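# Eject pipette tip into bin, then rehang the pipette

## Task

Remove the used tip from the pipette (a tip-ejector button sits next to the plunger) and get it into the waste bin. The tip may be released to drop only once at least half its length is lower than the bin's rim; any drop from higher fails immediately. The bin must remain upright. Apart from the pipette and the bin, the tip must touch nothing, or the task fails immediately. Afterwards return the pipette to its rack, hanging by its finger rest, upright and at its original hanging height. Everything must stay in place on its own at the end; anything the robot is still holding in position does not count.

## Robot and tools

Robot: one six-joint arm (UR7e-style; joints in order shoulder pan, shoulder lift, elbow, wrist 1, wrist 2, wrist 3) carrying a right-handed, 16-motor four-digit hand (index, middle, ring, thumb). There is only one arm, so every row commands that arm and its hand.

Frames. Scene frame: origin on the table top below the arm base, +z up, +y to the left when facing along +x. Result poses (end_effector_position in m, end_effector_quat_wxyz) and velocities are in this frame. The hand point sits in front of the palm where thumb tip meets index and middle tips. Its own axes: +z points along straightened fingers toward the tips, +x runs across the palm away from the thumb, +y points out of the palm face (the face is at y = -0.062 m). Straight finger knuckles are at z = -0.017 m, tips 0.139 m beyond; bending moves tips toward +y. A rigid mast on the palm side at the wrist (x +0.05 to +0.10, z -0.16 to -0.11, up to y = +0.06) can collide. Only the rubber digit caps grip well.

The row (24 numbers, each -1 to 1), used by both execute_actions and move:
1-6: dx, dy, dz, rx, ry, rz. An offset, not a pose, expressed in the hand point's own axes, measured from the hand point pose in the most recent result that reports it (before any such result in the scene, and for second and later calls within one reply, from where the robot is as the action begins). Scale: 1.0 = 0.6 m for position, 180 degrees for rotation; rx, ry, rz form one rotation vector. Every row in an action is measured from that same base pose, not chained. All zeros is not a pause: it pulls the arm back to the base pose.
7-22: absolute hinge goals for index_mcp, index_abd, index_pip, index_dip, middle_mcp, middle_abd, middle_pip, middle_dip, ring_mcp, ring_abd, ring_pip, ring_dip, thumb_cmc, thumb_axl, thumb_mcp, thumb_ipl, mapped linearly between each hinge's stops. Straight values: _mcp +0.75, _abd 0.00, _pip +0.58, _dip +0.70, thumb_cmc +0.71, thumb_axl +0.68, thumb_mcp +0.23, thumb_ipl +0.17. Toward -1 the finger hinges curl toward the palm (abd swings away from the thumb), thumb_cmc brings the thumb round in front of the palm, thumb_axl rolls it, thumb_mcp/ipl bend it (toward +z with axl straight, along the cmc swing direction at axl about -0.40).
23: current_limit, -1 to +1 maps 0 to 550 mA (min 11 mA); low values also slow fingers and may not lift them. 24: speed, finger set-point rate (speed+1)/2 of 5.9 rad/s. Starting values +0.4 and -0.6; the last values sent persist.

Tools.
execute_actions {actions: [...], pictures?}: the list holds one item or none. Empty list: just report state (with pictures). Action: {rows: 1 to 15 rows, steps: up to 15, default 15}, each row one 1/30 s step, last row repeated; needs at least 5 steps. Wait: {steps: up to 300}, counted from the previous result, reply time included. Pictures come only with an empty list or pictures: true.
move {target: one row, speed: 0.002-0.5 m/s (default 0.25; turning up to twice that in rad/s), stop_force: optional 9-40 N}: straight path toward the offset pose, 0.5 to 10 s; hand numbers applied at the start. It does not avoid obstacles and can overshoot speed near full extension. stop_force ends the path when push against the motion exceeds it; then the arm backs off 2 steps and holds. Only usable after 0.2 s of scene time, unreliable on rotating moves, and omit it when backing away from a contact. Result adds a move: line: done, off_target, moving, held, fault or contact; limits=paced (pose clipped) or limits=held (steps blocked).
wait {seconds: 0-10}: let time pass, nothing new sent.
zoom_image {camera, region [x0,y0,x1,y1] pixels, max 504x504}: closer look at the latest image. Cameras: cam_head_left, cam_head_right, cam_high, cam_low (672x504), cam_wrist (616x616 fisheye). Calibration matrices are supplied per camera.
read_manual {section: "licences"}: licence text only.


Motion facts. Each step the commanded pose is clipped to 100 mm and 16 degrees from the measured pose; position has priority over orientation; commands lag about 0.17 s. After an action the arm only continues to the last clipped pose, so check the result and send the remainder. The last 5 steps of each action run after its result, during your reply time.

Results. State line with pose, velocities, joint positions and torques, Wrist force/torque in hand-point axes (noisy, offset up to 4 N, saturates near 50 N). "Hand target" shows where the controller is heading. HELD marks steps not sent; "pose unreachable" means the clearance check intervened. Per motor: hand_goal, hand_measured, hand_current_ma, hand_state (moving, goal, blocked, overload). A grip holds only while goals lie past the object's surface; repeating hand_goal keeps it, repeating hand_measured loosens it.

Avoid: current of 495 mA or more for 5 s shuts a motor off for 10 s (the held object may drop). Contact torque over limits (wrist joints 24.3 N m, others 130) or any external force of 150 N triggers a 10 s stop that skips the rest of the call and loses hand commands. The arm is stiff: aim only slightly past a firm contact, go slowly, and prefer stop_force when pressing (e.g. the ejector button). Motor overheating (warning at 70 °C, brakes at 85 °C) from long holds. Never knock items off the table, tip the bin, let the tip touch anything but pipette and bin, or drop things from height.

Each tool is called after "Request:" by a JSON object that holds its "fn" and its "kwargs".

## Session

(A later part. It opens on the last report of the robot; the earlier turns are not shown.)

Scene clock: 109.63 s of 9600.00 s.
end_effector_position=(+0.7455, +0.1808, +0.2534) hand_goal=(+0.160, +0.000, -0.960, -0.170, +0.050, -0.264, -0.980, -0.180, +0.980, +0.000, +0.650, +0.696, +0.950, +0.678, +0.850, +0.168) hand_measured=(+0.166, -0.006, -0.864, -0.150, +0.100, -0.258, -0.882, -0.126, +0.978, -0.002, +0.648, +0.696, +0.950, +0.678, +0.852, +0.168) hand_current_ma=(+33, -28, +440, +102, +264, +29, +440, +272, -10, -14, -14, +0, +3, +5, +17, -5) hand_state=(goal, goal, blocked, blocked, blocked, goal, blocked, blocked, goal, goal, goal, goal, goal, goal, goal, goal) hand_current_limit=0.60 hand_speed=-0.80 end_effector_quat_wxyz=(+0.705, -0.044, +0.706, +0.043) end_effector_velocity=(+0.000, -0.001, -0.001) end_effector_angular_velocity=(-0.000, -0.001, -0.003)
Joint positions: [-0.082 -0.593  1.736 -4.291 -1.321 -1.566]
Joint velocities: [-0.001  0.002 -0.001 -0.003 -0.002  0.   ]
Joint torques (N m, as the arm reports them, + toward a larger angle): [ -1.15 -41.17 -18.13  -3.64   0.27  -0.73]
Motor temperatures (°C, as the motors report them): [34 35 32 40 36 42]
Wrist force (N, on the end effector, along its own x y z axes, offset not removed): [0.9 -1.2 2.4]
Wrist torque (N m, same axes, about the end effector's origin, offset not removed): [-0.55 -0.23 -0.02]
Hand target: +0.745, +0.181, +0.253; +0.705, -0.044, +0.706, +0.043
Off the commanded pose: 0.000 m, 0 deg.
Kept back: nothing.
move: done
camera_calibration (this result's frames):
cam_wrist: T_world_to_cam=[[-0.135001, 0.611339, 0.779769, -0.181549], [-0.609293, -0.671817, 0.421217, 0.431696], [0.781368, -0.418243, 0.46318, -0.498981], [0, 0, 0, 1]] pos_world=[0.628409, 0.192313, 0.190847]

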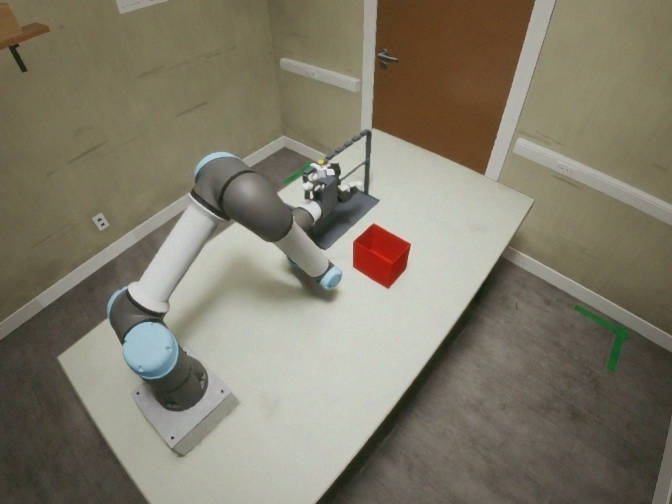

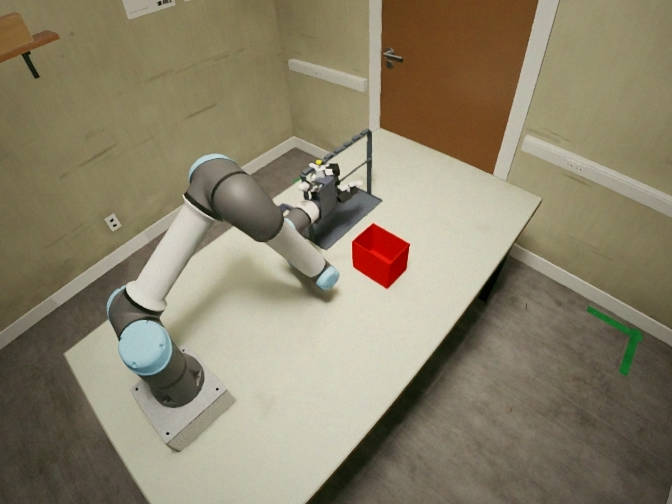

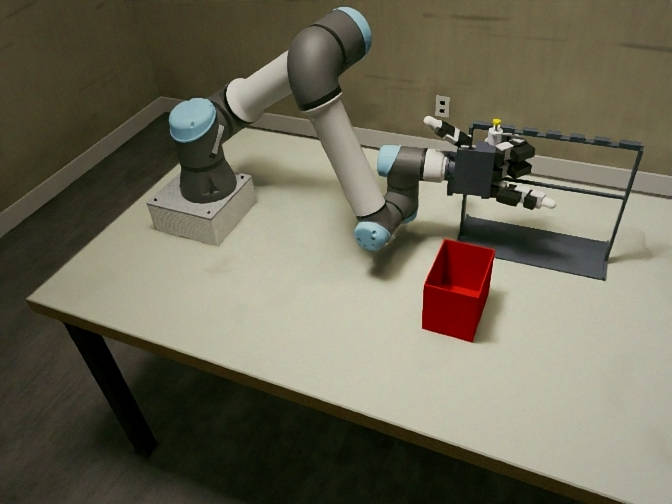

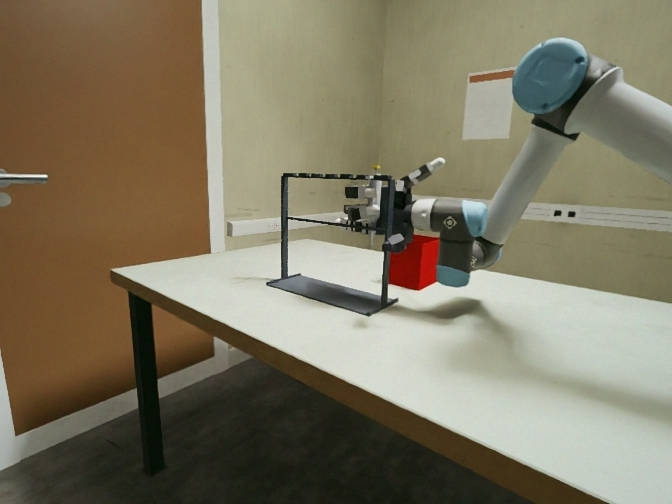

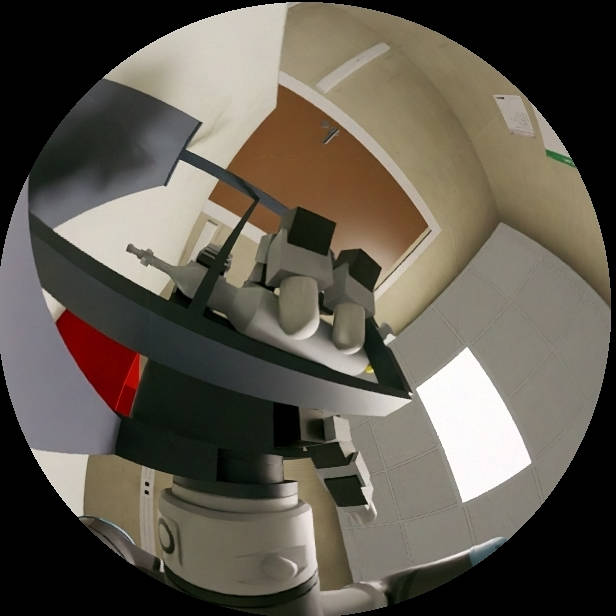

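Request:
{"fn": "execute_actions", "kwargs": {"actions": [{"rows": [[0.0013, 0, 0, 0, 0, 0, 0.16, 0, -0.96, -0.17, 0.05, -0.264, -0.98, -0.18, 0.98, 0, 0.65, 0.696, 0.95, 0.678, 0.85, 0.168, 0.6, -0.8],[0.0013, 0, 0, 0, 0, 0, 0.16, 0, -0.96, -0.17, 0.05, -0.264, -0.98, -0.18, 0.98, 0, 0.65, 0.696, 0.95, 0.678, 0.85, 0.168, 0.6, -0.8],[0.0013, 0, 0, 0, 0, 0, 0.16, 0, -0.96, -0.17, 0.05, -0.264, -0.98, -0.18, 0.98, 0, 0.65, 0.696, 0.95, 0.678, 0.85, 0.168, 0.6, -0.8],[0.0013, 0, 0, 0, 0, 0, 0.16, 0, -0.96, -0.17, 0.05, -0.264, -0.98, -0.18, 0.98, 0, 0.65, 0.696, 0.95, 0.678, 0.85, 0.168, 0.6, -0.8],[0.0013, 0, 0, 0, 0, 0, 0.16, 0, -0.96, -0.17, 0.05, -0.264, -0.98, -0.18, 0.98, 0, 0.65, 0.696, 0.95, 0.678, 0.85, 0.168, 0.6, -0.8],[0.0013, 0, 0, 0, 0, 0, 0.16, 0, -0.96, -0.17, 0.05, -0.264, -0.98, -0.18, 0.98, 0, 0.65, 0.696, 0.95, 0.678, 0.85, 0.168, 0.6, -0.8],[0.0013, 0, 0, 0, 0, 0, 0.16, 0, -0.96, -0.17, 0.05, -0.264, -0.98, -0.18, 0.98, 0, 0.65, 0.696, 0.95, 0.678, 0.85, 0.168, 0.6, -0.8],[0.0013, 0, 0, 0, 0, 0, 0.16, 0, -0.96, -0.17, 0.05, -0.264, -0.98, -0.18, 0.98, 0, 0.65, 0.696, 0.95, 0.678, 0.85, 0.168, 0.6, -0.8],[0.0013, 0, 0, 0, 0, 0, 0.2, 0, -0.68, -0.05, 0.15, -0.264, -0.7, -0.05, 0.98, 0, 0.65, 0.696, 0.95, 0.678, 0.85, 0.168, 0.6, -0.85]], "steps": 15}]}}

Request:
{"fn": "wait", "kwargs": {"seconds": 0.8}}

Request:
{"fn": "zoom_image", "kwargs": {"camera": "cam_low", "region": [330, 150, 420, 250]}}

Scene clock: 110.63 s of 9600.00 s.
end_effector_position=(+0.7455, +0.1808, +0.2527) hand_goal=(+0.200, +0.000, -0.680, -0.050, +0.150, -0.264, -0.700, -0.050, +0.980, +0.000, +0.650, +0.696, +0.950, +0.678, +0.850, +0.168) hand_measured=(+0.168, -0.006, -0.864, -0.150, +0.100, -0.258, -0.882, -0.126, +0.978, -0.002, +0.648, +0.696, +0.950, +0.678, +0.852, +0.168) hand_current_ma=(-4, -29, +374, +67, +197, +21, +394, +205, -10, -14, -14, +0, +3, +5, +17, -5) hand_state=(moving, goal, moving, moving, moving, moving, moving, moving, goal, goal, goal, goal, goal, goal, goal, goal) hand_current_limit=0.60 hand_speed=-0.85 end_effector_quat_wxyz=(+0.705, -0.044, +0.706, +0.043) end_effector_velocity=(+0.000, -0.001, -0.001) end_effector_angular_velocity=(+0.000, +0.001, -0.002)
Joint positions: [-0.082 -0.591  1.736 -4.293 -1.321 -1.566]
Joint velocities: [-0.     0.001  0.001 -0.    -0.002 -0.   ]
Joint torques (N m, as the arm reports them, + toward a larger angle): [ 10.38 -36.17 -16.33  -3.04  -1.53  -0.66]
Motor temperatures (°C, as the motors report them): [34 35 32 40 36 42]
Wrist force (N, on the end effector, along its own x y z axes, offset not removed): [-5.3 -0.4 0.0]
Wrist torque (N m, same axes, about the end effector's origin, offset not removed): [0.06 0.42 -0.56]
Steps of this call (steps 1 to 20: nothing new was sent; steps 21 to 30: the first 10 steps of this action). Readings (end_effector_position | what the end effector reports):
21: (+0.7455, +0.1808, +0.2533) | hand_goal=(+0.160, +0.000, -0.960, -0.170, +0.050, -0.264, -0.980, -0.180, +0.980, +0.000, +0.650, +0.696, +0.950, +0.678, +0.850, +0.168) hand_measured=(+0.166, -0.006, -0.864, -0.150, +0.100, -0.258, -0.882, -0.126, +0.978, -0.002, +0.648, +0.696, +0.950, +0.678, +0.852, +0.168) hand_current_ma=(+33, -28, +440, +102, +264, +29, +440, +272, -10, -14, -14, +0, +3, +5, +17, -5) hand_state=(goal, goal, blocked, blocked, blocked, goal, blocked, blocked, goal, goal, goal, goal, goal, goal, goal, goal) hand_current_limit=0.60 hand_speed=-0.80
22: (+0.7455, +0.1808, +0.2532) | hand_goal=(+0.160, +0.000, -0.960, -0.170, +0.050, -0.264, -0.980, -0.180, +0.980, +0.000, +0.650, +0.696, +0.950, +0.678, +0.850, +0.168) hand_measured=(+0.166, -0.006, -0.864, -0.150, +0.100, -0.258, -0.882, -0.126, +0.978, -0.002, +0.648, +0.696, +0.950, +0.678, +0.852, +0.168) hand_current_ma=(+33, -28, +440, +102, +264, +29, +440, +272, -10, -14, -14, +0, +3, +5, +17, -5) hand_state=(goal, goal, blocked, blocked, blocked, goal, blocked, blocked, goal, goal, goal, goal, goal, goal, goal, goal) hand_current_limit=0.60 hand_speed=-0.80
24: (+0.7455, +0.1808, +0.2530) | hand_goal=(+0.160, +0.000, -0.960, -0.170, +0.050, -0.264, -0.980, -0.180, +0.980, +0.000, +0.650, +0.696, +0.950, +0.678, +0.850, +0.168) hand_measured=(+0.166, -0.006, -0.864, -0.150, +0.100, -0.258, -0.882, -0.126, +0.978, -0.002, +0.648, +0.696, +0.950, +0.678, +0.852, +0.168) hand_current_ma=(+33, -28, +440, +102, +264, +29, +440, +272, -10, -14, -14, +0, +3, +5, +17, -5) hand_state=(goal, goal, blocked, blocked, blocked, goal, blocked, blocked, goal, goal, goal, goal, goal, goal, goal, goal) hand_current_limit=0.60 hand_speed=-0.80
28: (+0.7455, +0.1808, +0.2528) | hand_goal=(+0.160, +0.000, -0.960, -0.170, +0.050, -0.264, -0.980, -0.180, +0.980, +0.000, +0.650, +0.696, +0.950, +0.678, +0.850, +0.168) hand_measured=(+0.166, -0.006, -0.864, -0.150, +0.100, -0.258, -0.882, -0.126, +0.978, -0.002, +0.648, +0.696, +0.950, +0.678, +0.852, +0.168) hand_current_ma=(+34, -29, +440, +102, +264, +29, +440, +272, -10, -14, -14, +0, +3, +5, +17, -5) hand_state=(goal, goal, blocked, blocked, blocked, goal, blocked, blocked, goal, goal, goal, goal, goal, goal, goal, goal) hand_current_limit=0.60 hand_speed=-0.80
30: the state above

Scene clock: 111.60 s of 9600.00 s.
end_effector_position=(+0.7455, +0.1808, +0.2526) hand_goal=(+0.200, +0.000, -0.680, -0.050, +0.150, -0.264, -0.700, -0.050, +0.980, +0.000, +0.650, +0.696, +0.950, +0.678, +0.850, +0.168) hand_measured=(+0.198, -0.006, -0.684, -0.052, +0.148, -0.262, -0.702, -0.052, +0.978, -0.002, +0.648, +0.696, +0.950, +0.678, +0.852, +0.168) hand_current_ma=(-16, -27, -16, -15, -14, +5, -11, -15, -10, -14, -14, +0, +3, +5, +17, -5) hand_state=(goal, goal, goal, goal, goal, goal, goal, goal, goal, goal, goal, goal, goal, goal, goal, goal) hand_current_limit=0.60 hand_speed=-0.85 end_effector_quat_wxyz=(+0.705, -0.044, +0.706, +0.043) end_effector_velocity=(+0.000, +0.000, -0.000) end_effector_angular_velocity=(+0.000, +0.001, -0.000)
Joint positions: [-0.082 -0.591  1.736 -4.293 -1.322 -1.566]
Joint velocities: [ 0.001  0.    -0.     0.001 -0.001 -0.   ]
Joint torques (N m, as the arm reports them, + toward a larger angle): [ 10.21 -42.57 -18.3   -3.75  -0.88  -0.73]
Motor temperatures (°C, as the motors report them): [34 35 32 40 36 42]
Wrist force (N, on the end effector, along its own x y z axes, offset not removed): [-0.2 -1.9 4.0]
Wrist torque (N m, same axes, about the end effector's origin, offset not removed): [-0.47 -0.21 -0.27]
Hand target: +0.745, +0.181, +0.253; +0.705, -0.044, +0.706, +0.043
Off the commanded pose: 0.000 m, 0 deg.
Kept back: nothing.
Steps of this call (steps 1 to 5: the last 5 steps of your previous action; steps 6 to 29: nothing new was sent). Readings (end_effector_position | what the end effector reports):
1: (+0.7455, +0.1808, +0.2527) | hand_goal=(+0.200, +0.000, -0.680, -0.050, +0.150, -0.264, -0.700, -0.050, +0.980, +0.000, +0.650, +0.696, +0.950, +0.678, +0.850, +0.168) hand_measured=(+0.172, -0.006, -0.866, -0.144, +0.100, -0.260, -0.880, -0.126, +0.978, -0.002, +0.648, +0.696, +0.950, +0.678, +0.852, +0.168) hand_current_ma=(-31, -31, +274, +53, +134, +12, +335, +151, -10, -14, -14, +0, +3, +5, +17, -5) hand_state=(moving, goal, moving, moving, moving, moving, moving, moving, goal, goal, goal, goal, goal, goal, goal, goal) hand_current_limit=0.60 hand_speed=-0.85
2: (+0.7455, +0.1808, +0.2527) | hand_goal=(+0.200, +0.000, -0.680, -0.050, +0.150, -0.264, -0.700, -0.050, +0.980, +0.000, +0.650, +0.696, +0.950, +0.678, +0.850, +0.168) hand_measured=(+0.178, -0.006, -0.872, -0.136, +0.100, -0.260, -0.878, -0.124, +0.978, -0.002, +0.648, +0.696, +0.950, +0.678, +0.852, +0.168) hand_current_ma=(-59, -30, +183, +36, +74, +7, +270, +110, -10, -14, -14, +0, +3, +5, +17, -5) hand_state=(moving, goal, moving, moving, moving, moving, moving, moving, goal, goal, goal, goal, goal, goal, goal, goal) hand_current_limit=0.60 hand_speed=-0.85
4: (+0.7455, +0.1808, +0.2526) | hand_goal=(+0.200, +0.000, -0.680, -0.050, +0.150, -0.264, -0.700, -0.050, +0.980, +0.000, +0.650, +0.696, +0.950, +0.678, +0.850, +0.168) hand_measured=(+0.190, -0.006, -0.880, -0.120, +0.104, -0.262, -0.878, -0.116, +0.978, -0.002, +0.648, +0.696, +0.950, +0.678, +0.852, +0.168) hand_current_ma=(-16, -29, +26, -21, +3, +7, +143, +37, -10, -14, -14, +0, +3, +5, +17, -5) hand_state=(moving, goal, moving, moving, moving, goal, moving, moving, goal, goal, goal, goal, goal, goal, goal, goal) hand_current_limit=0.60 hand_speed=-0.85
8: (+0.7455, +0.1808, +0.2526) | hand_goal=(+0.200, +0.000, -0.680, -0.050, +0.150, -0.264, -0.700, -0.050, +0.980, +0.000, +0.650, +0.696, +0.950, +0.678, +0.850, +0.168) hand_measured=(+0.196, -0.006, -0.860, -0.080, +0.136, -0.262, -0.872, -0.088, +0.978, -0.002, +0.648, +0.696, +0.950, +0.678, +0.852, +0.168) hand_current_ma=(-16, -27, -36, -32, -19, +8, -30, -33, -10, -14, -14, +0, +3, +5, +17, -5) hand_state=(goal, goal, moving, moving, moving, goal, moving, moving, goal, goal, goal, goal, goal, goal, goal, goal) hand_current_limit=0.60 hand_speed=-0.85
29: the state above
camera_calibration (this result's frames):
cam_wrist: T_world_to_cam=[[-0.134984, 0.611339, 0.779772, -0.180946], [-0.609296, -0.671811, 0.421224, 0.432026], [0.781369, -0.418253, 0.46317, -0.498615], [0, 0, 0, 1]] pos_world=[0.628409, 0.192312, 0.19006]

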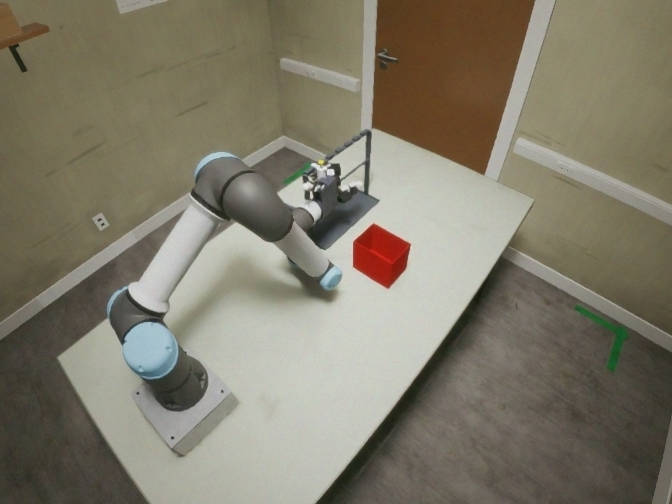

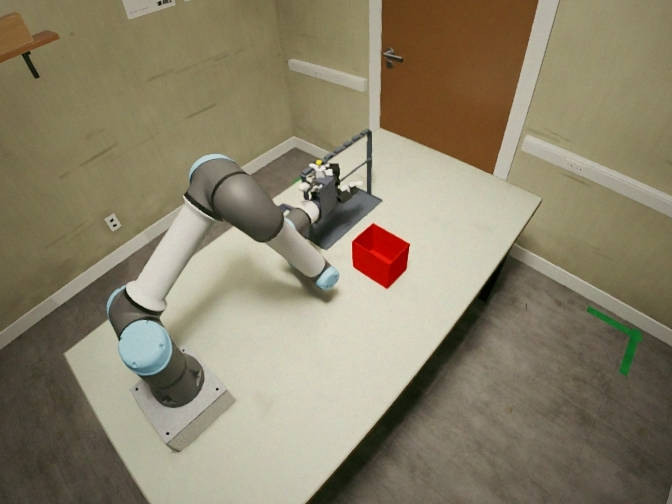

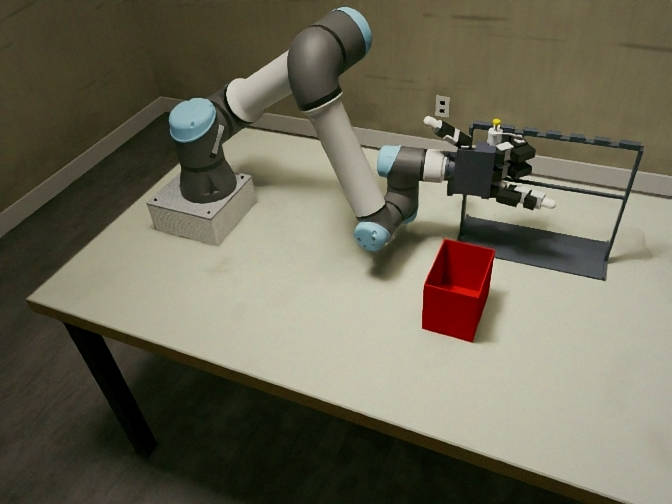

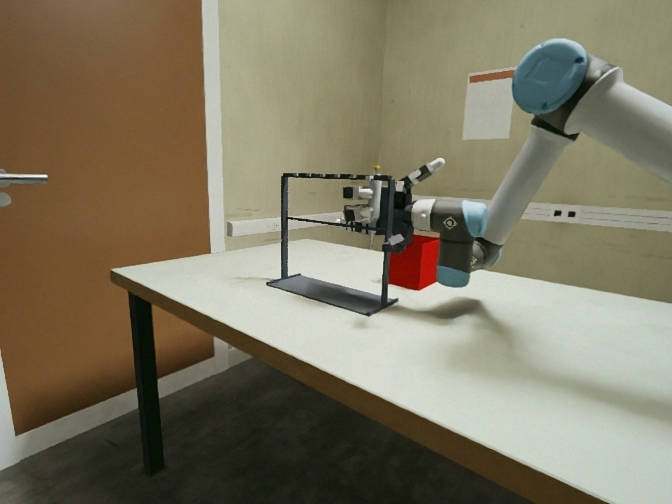

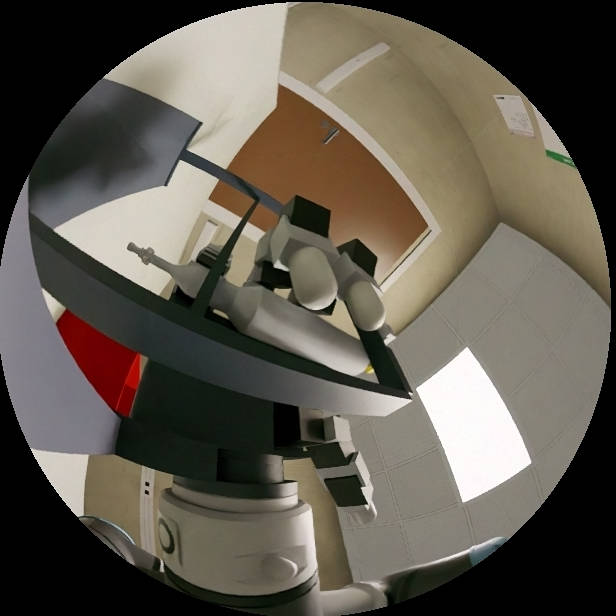

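Region (330, 150, 420, 250) of cam_low's 672x504 image, scaled by 5.040, with more detail than that image has; it fills the left 454 columns of this view, and the rest is white.

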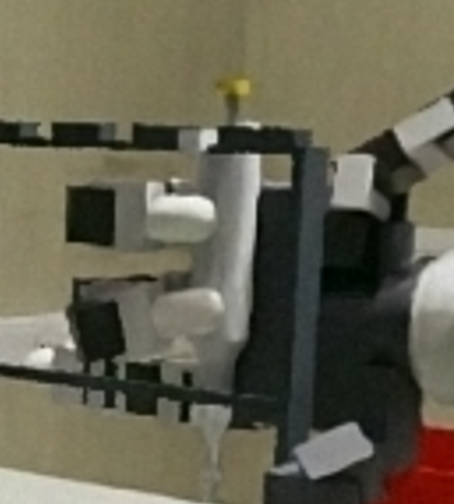

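Request:
{"fn": "execute_actions", "kwargs": {"actions": [{"rows": [[0, 0, 0, 0, 0, 0, 0.2, 0, -0.68, -0.05, 0.15, 0, -0.7, -0.05, 0.98, 0, 0.65, 0.696, 0.95, 0.678, 0.85, 0.168, 0.6, -0.6],[0, 0, 0, 0, 0, 0, 0.2, 0, -0.68, -0.05, 0.15, 0, -0.7, -0.05, 0.98, 0, 0.65, 0.696, 0.95, 0.678, 0.85, 0.168, 0.6, -0.6],[0, 0, 0, 0, 0, 0, 0.2, 0, -0.68, -0.05, 0.15, 0, -0.7, -0.05, 0.98, 0, 0.65, 0.696, 0.95, 0.678, 0.85, 0.168, 0.6, -0.6],[0, 0, 0, 0, 0, 0, 0.2, 0, -0.68, -0.05, 0.15, 0, -0.7, -0.05, 0.98, 0, 0.65, 0.696, 0.95, 0.678, 0.85, 0.168, 0.6, -0.6],[0, 0, 0, 0, 0, 0, 0.2, 0, -0.68, -0.05, 0.15, 0, -0.7, -0.05, 0.98, 0, 0.65, 0.696, 0.95, 0.678, 0.85, 0.168, 0.6, -0.6],[0, 0, 0, 0, 0, 0, 0.2, 0, -0.68, -0.05, 0.15, 0, -0.7, -0.05, 0.98, 0, 0.65, 0.696, 0.95, 0.678, 0.85, 0.168, 0.6, -0.6],[0, 0, 0, 0, 0, 0, 0.2, 0, -0.68, -0.05, 0.15, 0, -0.7, -0.05, 0.98, 0, 0.65, 0.696, 0.95, 0.678, 0.85, 0.168, 0.6, -0.6],[0, 0, 0, 0, 0, 0, 0.2, 0, -0.68, -0.05, 0.15, 0, -0.7, -0.05, 0.98, 0, 0.65, 0.696, 0.95, 0.678, 0.85, 0.168, 0.6, -0.6],[0, 0, 0, 0, 0, 0, 0.2, 0, -0.68, -0.05, 0.15, 0, -0.7, -0.05, 0.98, 0, 0.65, 0.696, 0.95, 0.678, 0.85, 0.168, 0.6, -0.6],[0, 0, 0, 0, 0, 0, 0.2, 0, 0.576, 0.696, 0.15, 0, 0.576, 0.696, 0.98, 0, 0.65, 0.696, 0.95, 0.678, 0.85, 0.168, 0.6, -0.5]], "steps": 15}]}}

Request:
{"fn": "move", "kwargs": {"target": [0, 0, 0, 0, 0, 0, 0.8, 0, 0.576, 0.696, 0.8, 0, 0.576, 0.696, 0.98, 0, 0.65, 0.696, 0.95, 0.678, 0.85, 0.168, 0.6, -0.5]}}

Scene clock: 112.40 s of 9600.00 s.
end_effector_position=(+0.7455, +0.1808, +0.2526) hand_goal=(+0.200, +0.000, +0.576, +0.696, +0.150, +0.000, +0.576, +0.696, +0.980, +0.000, +0.650, +0.696, +0.950, +0.678, +0.850, +0.168) hand_measured=(+0.198, -0.006, -0.684, -0.052, +0.148, -0.012, -0.702, -0.052, +0.978, -0.002, +0.648, +0.696, +0.950, +0.678, +0.852, +0.168) hand_current_ma=(-16, -27, -16, -15, -14, -15, -11, -15, -10, -14, -14, +0, +3, +5, +17, -5) hand_state=(goal, goal, moving, moving, goal, moving, moving, moving, goal, goal, goal, goal, goal, goal, goal, goal) hand_current_limit=0.60 hand_speed=-0.50 end_effector_quat_wxyz=(+0.705, -0.044, +0.706, +0.043) end_effector_velocity=(-0.001, +0.001, -0.001) end_effector_angular_velocity=(+0.000, +0.002, +0.003)
Joint positions: [-0.082 -0.591  1.736 -4.293 -1.322 -1.566]
Joint velocities: [0.    0.    0.001 0.    0.002 0.   ]
Joint torques (N m, as the arm reports them, + toward a larger angle): [ 10.67 -43.49 -17.93  -3.75  -0.52  -0.81]
Motor temperatures (°C, as the motors report them): [34 35 32 40 36 42]
Wrist force (N, on the end effector, along its own x y z axes, offset not removed): [-1.9 1.2 5.1]
Wrist torque (N m, same axes, about the end effector's origin, offset not removed): [-0.16 0.04 -0.27]
Steps of this call (steps 1 to 14: nothing new was sent; steps 15 to 24: the first 10 steps of this action). Readings (end_effector_position | what the end effector reports):
15: (+0.7455, +0.1808, +0.2526) | hand_goal=(+0.200, +0.000, -0.680, -0.050, +0.150, +0.000, -0.700, -0.050, +0.980, +0.000, +0.650, +0.696, +0.950, +0.678, +0.850, +0.168) hand_measured=(+0.198, -0.006, -0.684, -0.052, +0.148, -0.262, -0.702, -0.052, +0.978, -0.002, +0.648, +0.696, +0.950, +0.678, +0.852, +0.168) hand_current_ma=(-16, -27, -16, -15, -14, +5, -11, -15, -10, -14, -14, +0, +3, +5, +17, -5) hand_state=(goal, goal, goal, goal, goal, moving, goal, goal, goal, goal, goal, goal, goal, goal, goal, goal) hand_current_limit=0.60 hand_speed=-0.60
16: (+0.7455, +0.1808, +0.2526) | hand_goal=(+0.200, +0.000, -0.680, -0.050, +0.150, +0.000, -0.700, -0.050, +0.980, +0.000, +0.650, +0.696, +0.950, +0.678, +0.850, +0.168) hand_measured=(+0.198, -0.006, -0.684, -0.052, +0.148, -0.260, -0.702, -0.052, +0.978, -0.002, +0.648, +0.696, +0.950, +0.678, +0.852, +0.168) hand_current_ma=(-16, -27, -16, -15, -14, -101, -11, -15, -10, -14, -14, +0, +3, +5, +17, -5) hand_state=(goal, goal, goal, goal, goal, moving, goal, goal, goal, goal, goal, goal, goal, goal, goal, goal) hand_current_limit=0.60 hand_speed=-0.60
18: (+0.7455, +0.1808, +0.2526) | hand_goal=(+0.200, +0.000, -0.680, -0.050, +0.150, +0.000, -0.700, -0.050, +0.980, +0.000, +0.650, +0.696, +0.950, +0.678, +0.850, +0.168) hand_measured=(+0.198, -0.006, -0.684, -0.052, +0.148, -0.210, -0.702, -0.052, +0.978, -0.002, +0.648, +0.696, +0.950, +0.678, +0.852, +0.168) hand_current_ma=(-16, -27, -16, -15, -14, -77, -11, -15, -10, -14, -14, +0, +3, +5, +17, -5) hand_state=(goal, goal, goal, goal, goal, moving, goal, goal, goal, goal, goal, goal, goal, goal, goal, goal) hand_current_limit=0.60 hand_speed=-0.60
22: (+0.7455, +0.1808, +0.2526) | hand_goal=(+0.200, +0.000, -0.680, -0.050, +0.150, +0.000, -0.700, -0.050, +0.980, +0.000, +0.650, +0.696, +0.950, +0.678, +0.850, +0.168) hand_measured=(+0.198, -0.006, -0.684, -0.052, +0.148, -0.062, -0.702, -0.052, +0.978, -0.002, +0.648, +0.696, +0.950, +0.678, +0.852, +0.168) hand_current_ma=(-16, -27, -16, -15, -14, -72, -11, -15, -10, -14, -14, +0, +3, +5, +17, -5) hand_state=(goal, goal, goal, goal, goal, moving, goal, goal, goal, goal, goal, goal, goal, goal, goal, goal) hand_current_limit=0.60 hand_speed=-0.60
24: the state above

Scene clock: 114.53 s of 9600.00 s.
end_effector_position=(+0.7455, +0.1808, +0.2526) hand_goal=(+0.800, +0.000, +0.576, +0.696, +0.800, +0.000, +0.576, +0.696, +0.980, +0.000, +0.650, +0.696, +0.950, +0.678, +0.850, +0.168) hand_measured=(+0.798, -0.006, +0.574, +0.694, +0.798, -0.008, +0.574, +0.694, +0.978, -0.002, +0.648, +0.696, +0.950, +0.678, +0.852, +0.168) hand_current_ma=(-13, -27, -14, -15, -12, -33, -13, -15, -10, -14, -14, +0, +3, +5, +17, -5) hand_state=(goal, goal, goal, goal, goal, goal, goal, goal, goal, goal, goal, goal, goal, goal, goal, goal) hand_current_limit=0.60 hand_speed=-0.50 end_effector_quat_wxyz=(+0.705, -0.044, +0.706, +0.043) end_effector_velocity=(-0.000, -0.000, -0.000) end_effector_angular_velocity=(+0.000, +0.001, -0.001)
Joint positions: [-0.082 -0.591  1.736 -4.293 -1.322 -1.566]
Joint velocities: [-0.     0.     0.001  0.    -0.     0.   ]
Joint torques (N m, as the arm reports them, + toward a larger angle): [ 10.   -43.6  -16.67  -3.88  -0.44  -0.83]
Motor temperatures (°C, as the motors report them): [34 35 32 40 36 42]
Wrist force (N, on the end effector, along its own x y z axes, offset not removed): [-1.6 -0.6 -1.0]
Wrist torque (N m, same axes, about the end effector's origin, offset not removed): [0.00 0.09 -0.30]
Hand target: +0.745, +0.181, +0.253; +0.705, -0.044, +0.706, +0.043
Off your previous action's commanded pose: 0.000 m, 0 deg at its last step (step 5 of this call).
Off the commanded pose: 0.000 m, 0 deg.
Kept back: nothing.
move: done
camera_calibration (this result's frames):
cam_wrist: T_world_to_cam=[[-0.134986, 0.611339, 0.779771, -0.180945], [-0.609296, -0.671811, 0.421223, 0.432027], [0.781369, -0.418252, 0.463172, -0.498615], [0, 0, 0, 1]] pos_world=[0.628409, 0.192312, 0.19006]

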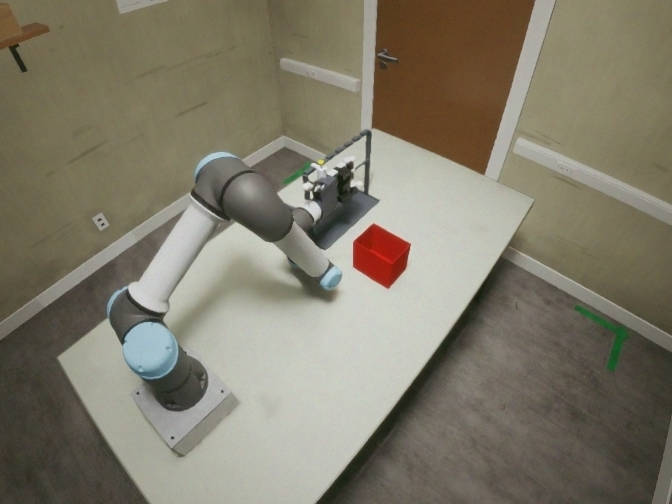

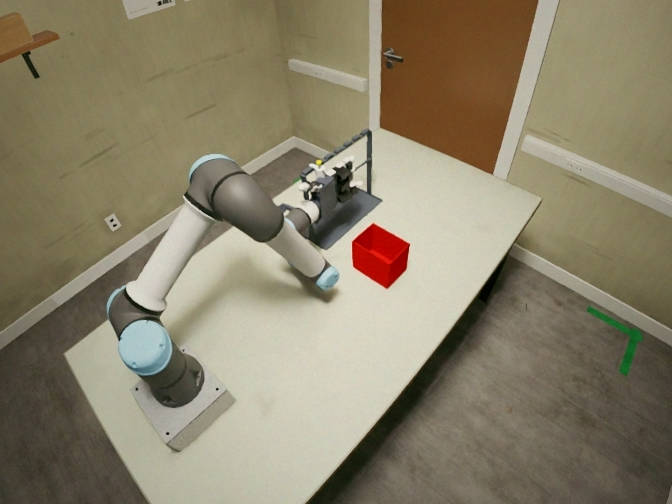

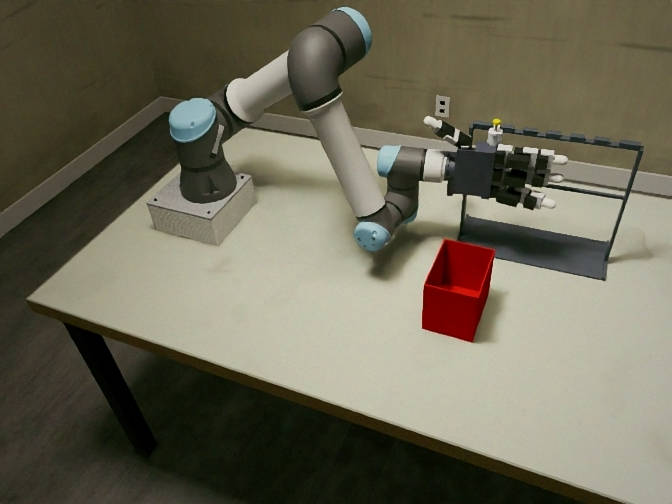

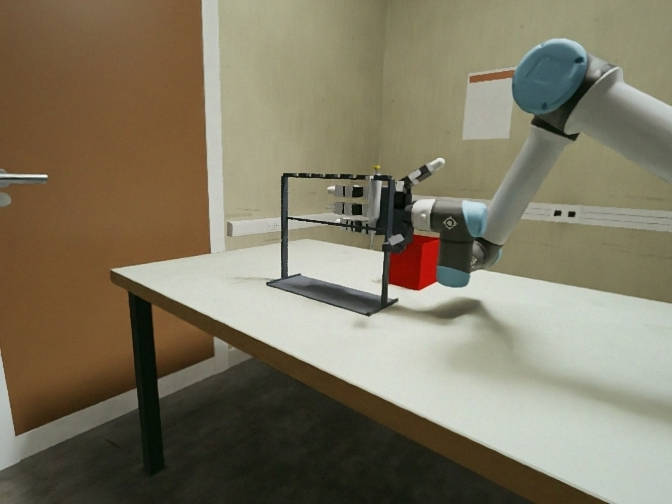

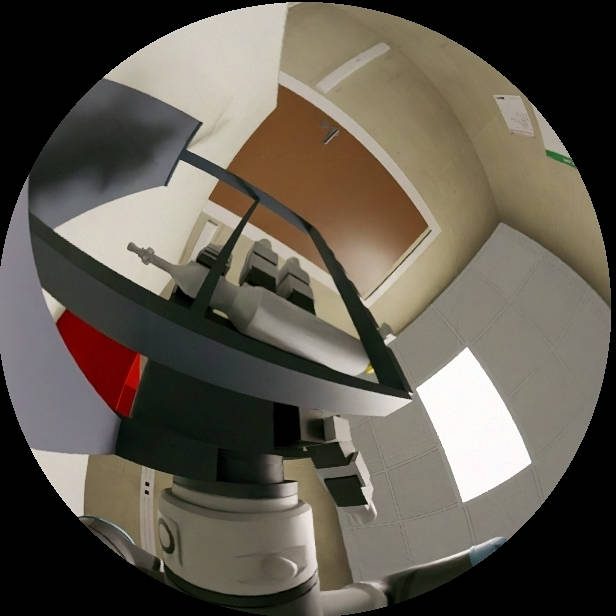

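Request:
{"fn": "move", "kwargs": {"target": [0, -0.0986, -0.0172, 0, 0, 0, 0.8, 0, 0.576, 0.696, 0.8, 0, 0.576, 0.696, 0.98, 0, 0.65, 0.696, 0.95, 0.678, 0.85, 0.168, 0.6, -0.5], "speed": 0.06}}

Request:
{"fn": "zoom_image", "kwargs": {"camera": "cam_low", "region": [320, 150, 430, 270]}}

Request:
{"fn": "zoom_image", "kwargs": {"camera": "cam_high", "region": [440, 100, 560, 220]}}

Scene clock: 116.20 s of 9600.00 s.
end_effector_position=(+0.7424, +0.1210, +0.2528) hand_goal=(+0.800, +0.000, +0.576, +0.696, +0.800, +0.000, +0.576, +0.696, +0.980, +0.000, +0.650, +0.696, +0.950, +0.678, +0.850, +0.168) hand_measured=(+0.798, -0.006, +0.574, +0.694, +0.798, -0.008, +0.574, +0.694, +0.978, -0.002, +0.648, +0.696, +0.950, +0.678, +0.852, +0.168) hand_current_ma=(-13, -27, -14, -15, -11, -33, -13, -15, -10, -14, -14, +0, +3, +5, +17, -5) hand_state=(goal, goal, goal, goal, goal, goal, goal, goal, goal, goal, goal, goal, goal, goal, goal, goal) hand_current_limit=0.60 hand_speed=-0.50 end_effector_quat_wxyz=(+0.705, -0.044, +0.706, +0.044) end_effector_velocity=(-0.000, -0.003, -0.001) end_effector_angular_velocity=(+0.000, +0.001, -0.002)
Joint positions: [-0.198 -0.598  1.759 -4.309 -1.205 -1.565]
Joint velocities: [-0.005  0.     0.001 -0.     0.002 -0.   ]
Joint torques (N m, as the arm reports them, + toward a larger angle): [-12.28 -57.86   0.63  -3.97   1.3    1.35]
Motor temperatures (°C, as the motors report them): [34 35 32 40 36 42]
Wrist force (N, on the end effector, along its own x y z axes, offset not removed): [-0.1 -0.6 4.1]
Wrist torque (N m, same axes, about the end effector's origin, offset not removed): [-0.52 -0.14 -0.10]
Hand target: +0.742, +0.121, +0.253; +0.705, -0.044, +0.706, +0.044
Off the commanded pose: 0.000 m, 0 deg.
Kept back: nothing.
move: done
camera_calibration (this result's frames):
cam_wrist: T_world_to_cam=[[-0.13501, 0.611151, 0.779914, -0.144896], [-0.609326, -0.671903, 0.421032, 0.390063], [0.781341, -0.418379, 0.463104, -0.52127], [0, 0, 0, 1]] pos_world=[0.625403, 0.132549, 0.19018]

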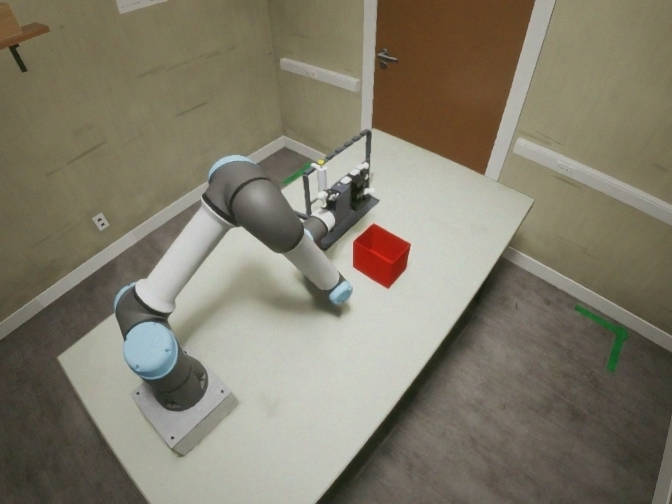

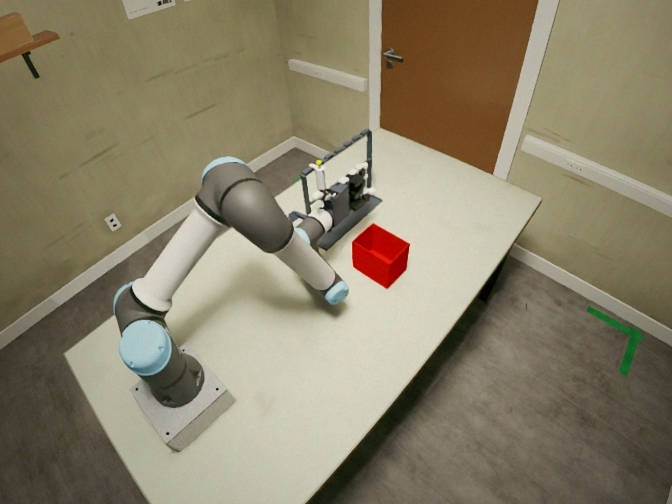

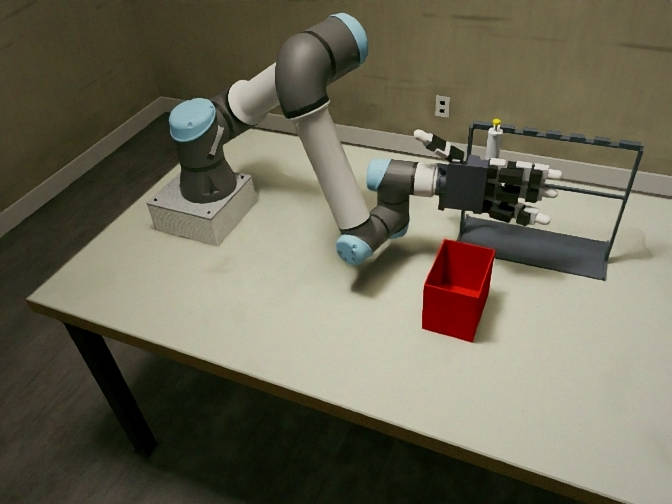

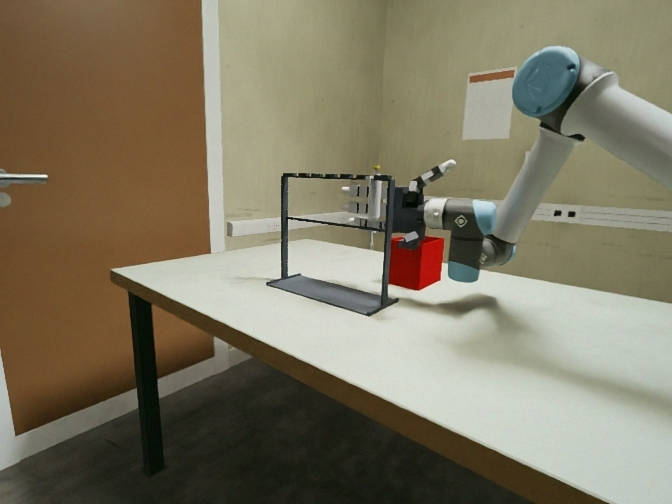

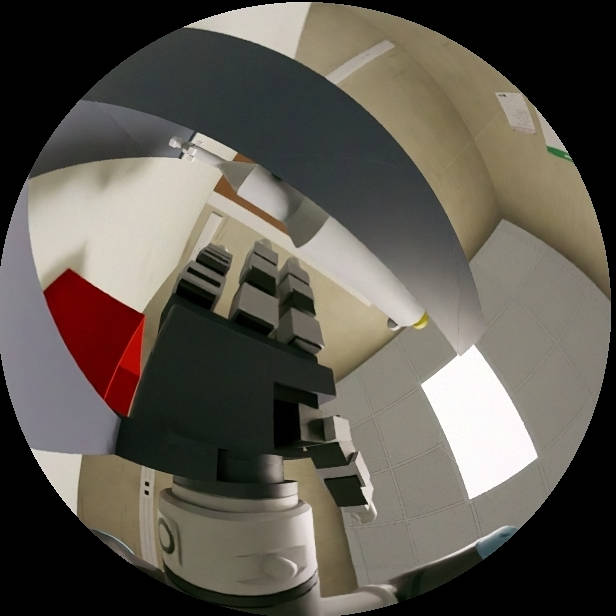

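Region (320, 150, 430, 270) of cam_low's 672x504 image, scaled by 4.200, with more detail than that image has; it fills the left 462 columns of this view, and the rest is white.

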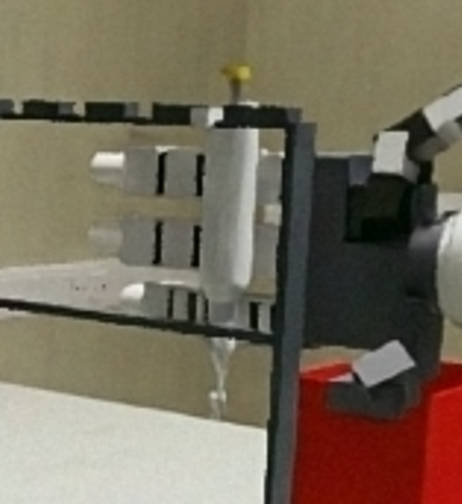

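Region (440, 100, 560, 220) of cam_high's 672x504 image, scaled by 4.200, with more detail than that image has.

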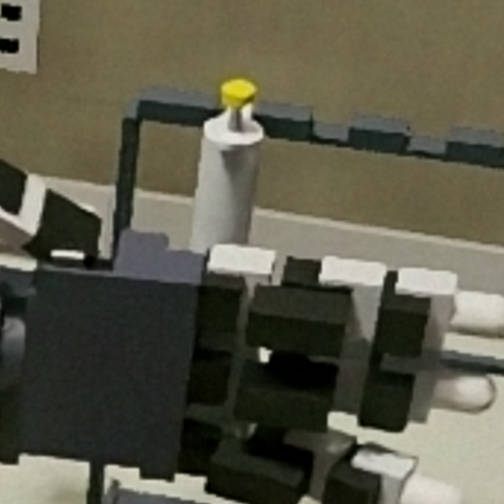

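The pipette hangs upright in the slot, parallel to the post. Finishing scene 1.

Request:
{"fn": "finished_scene", "kwargs": {"scene": 1}}

The scene is finished: the task was done.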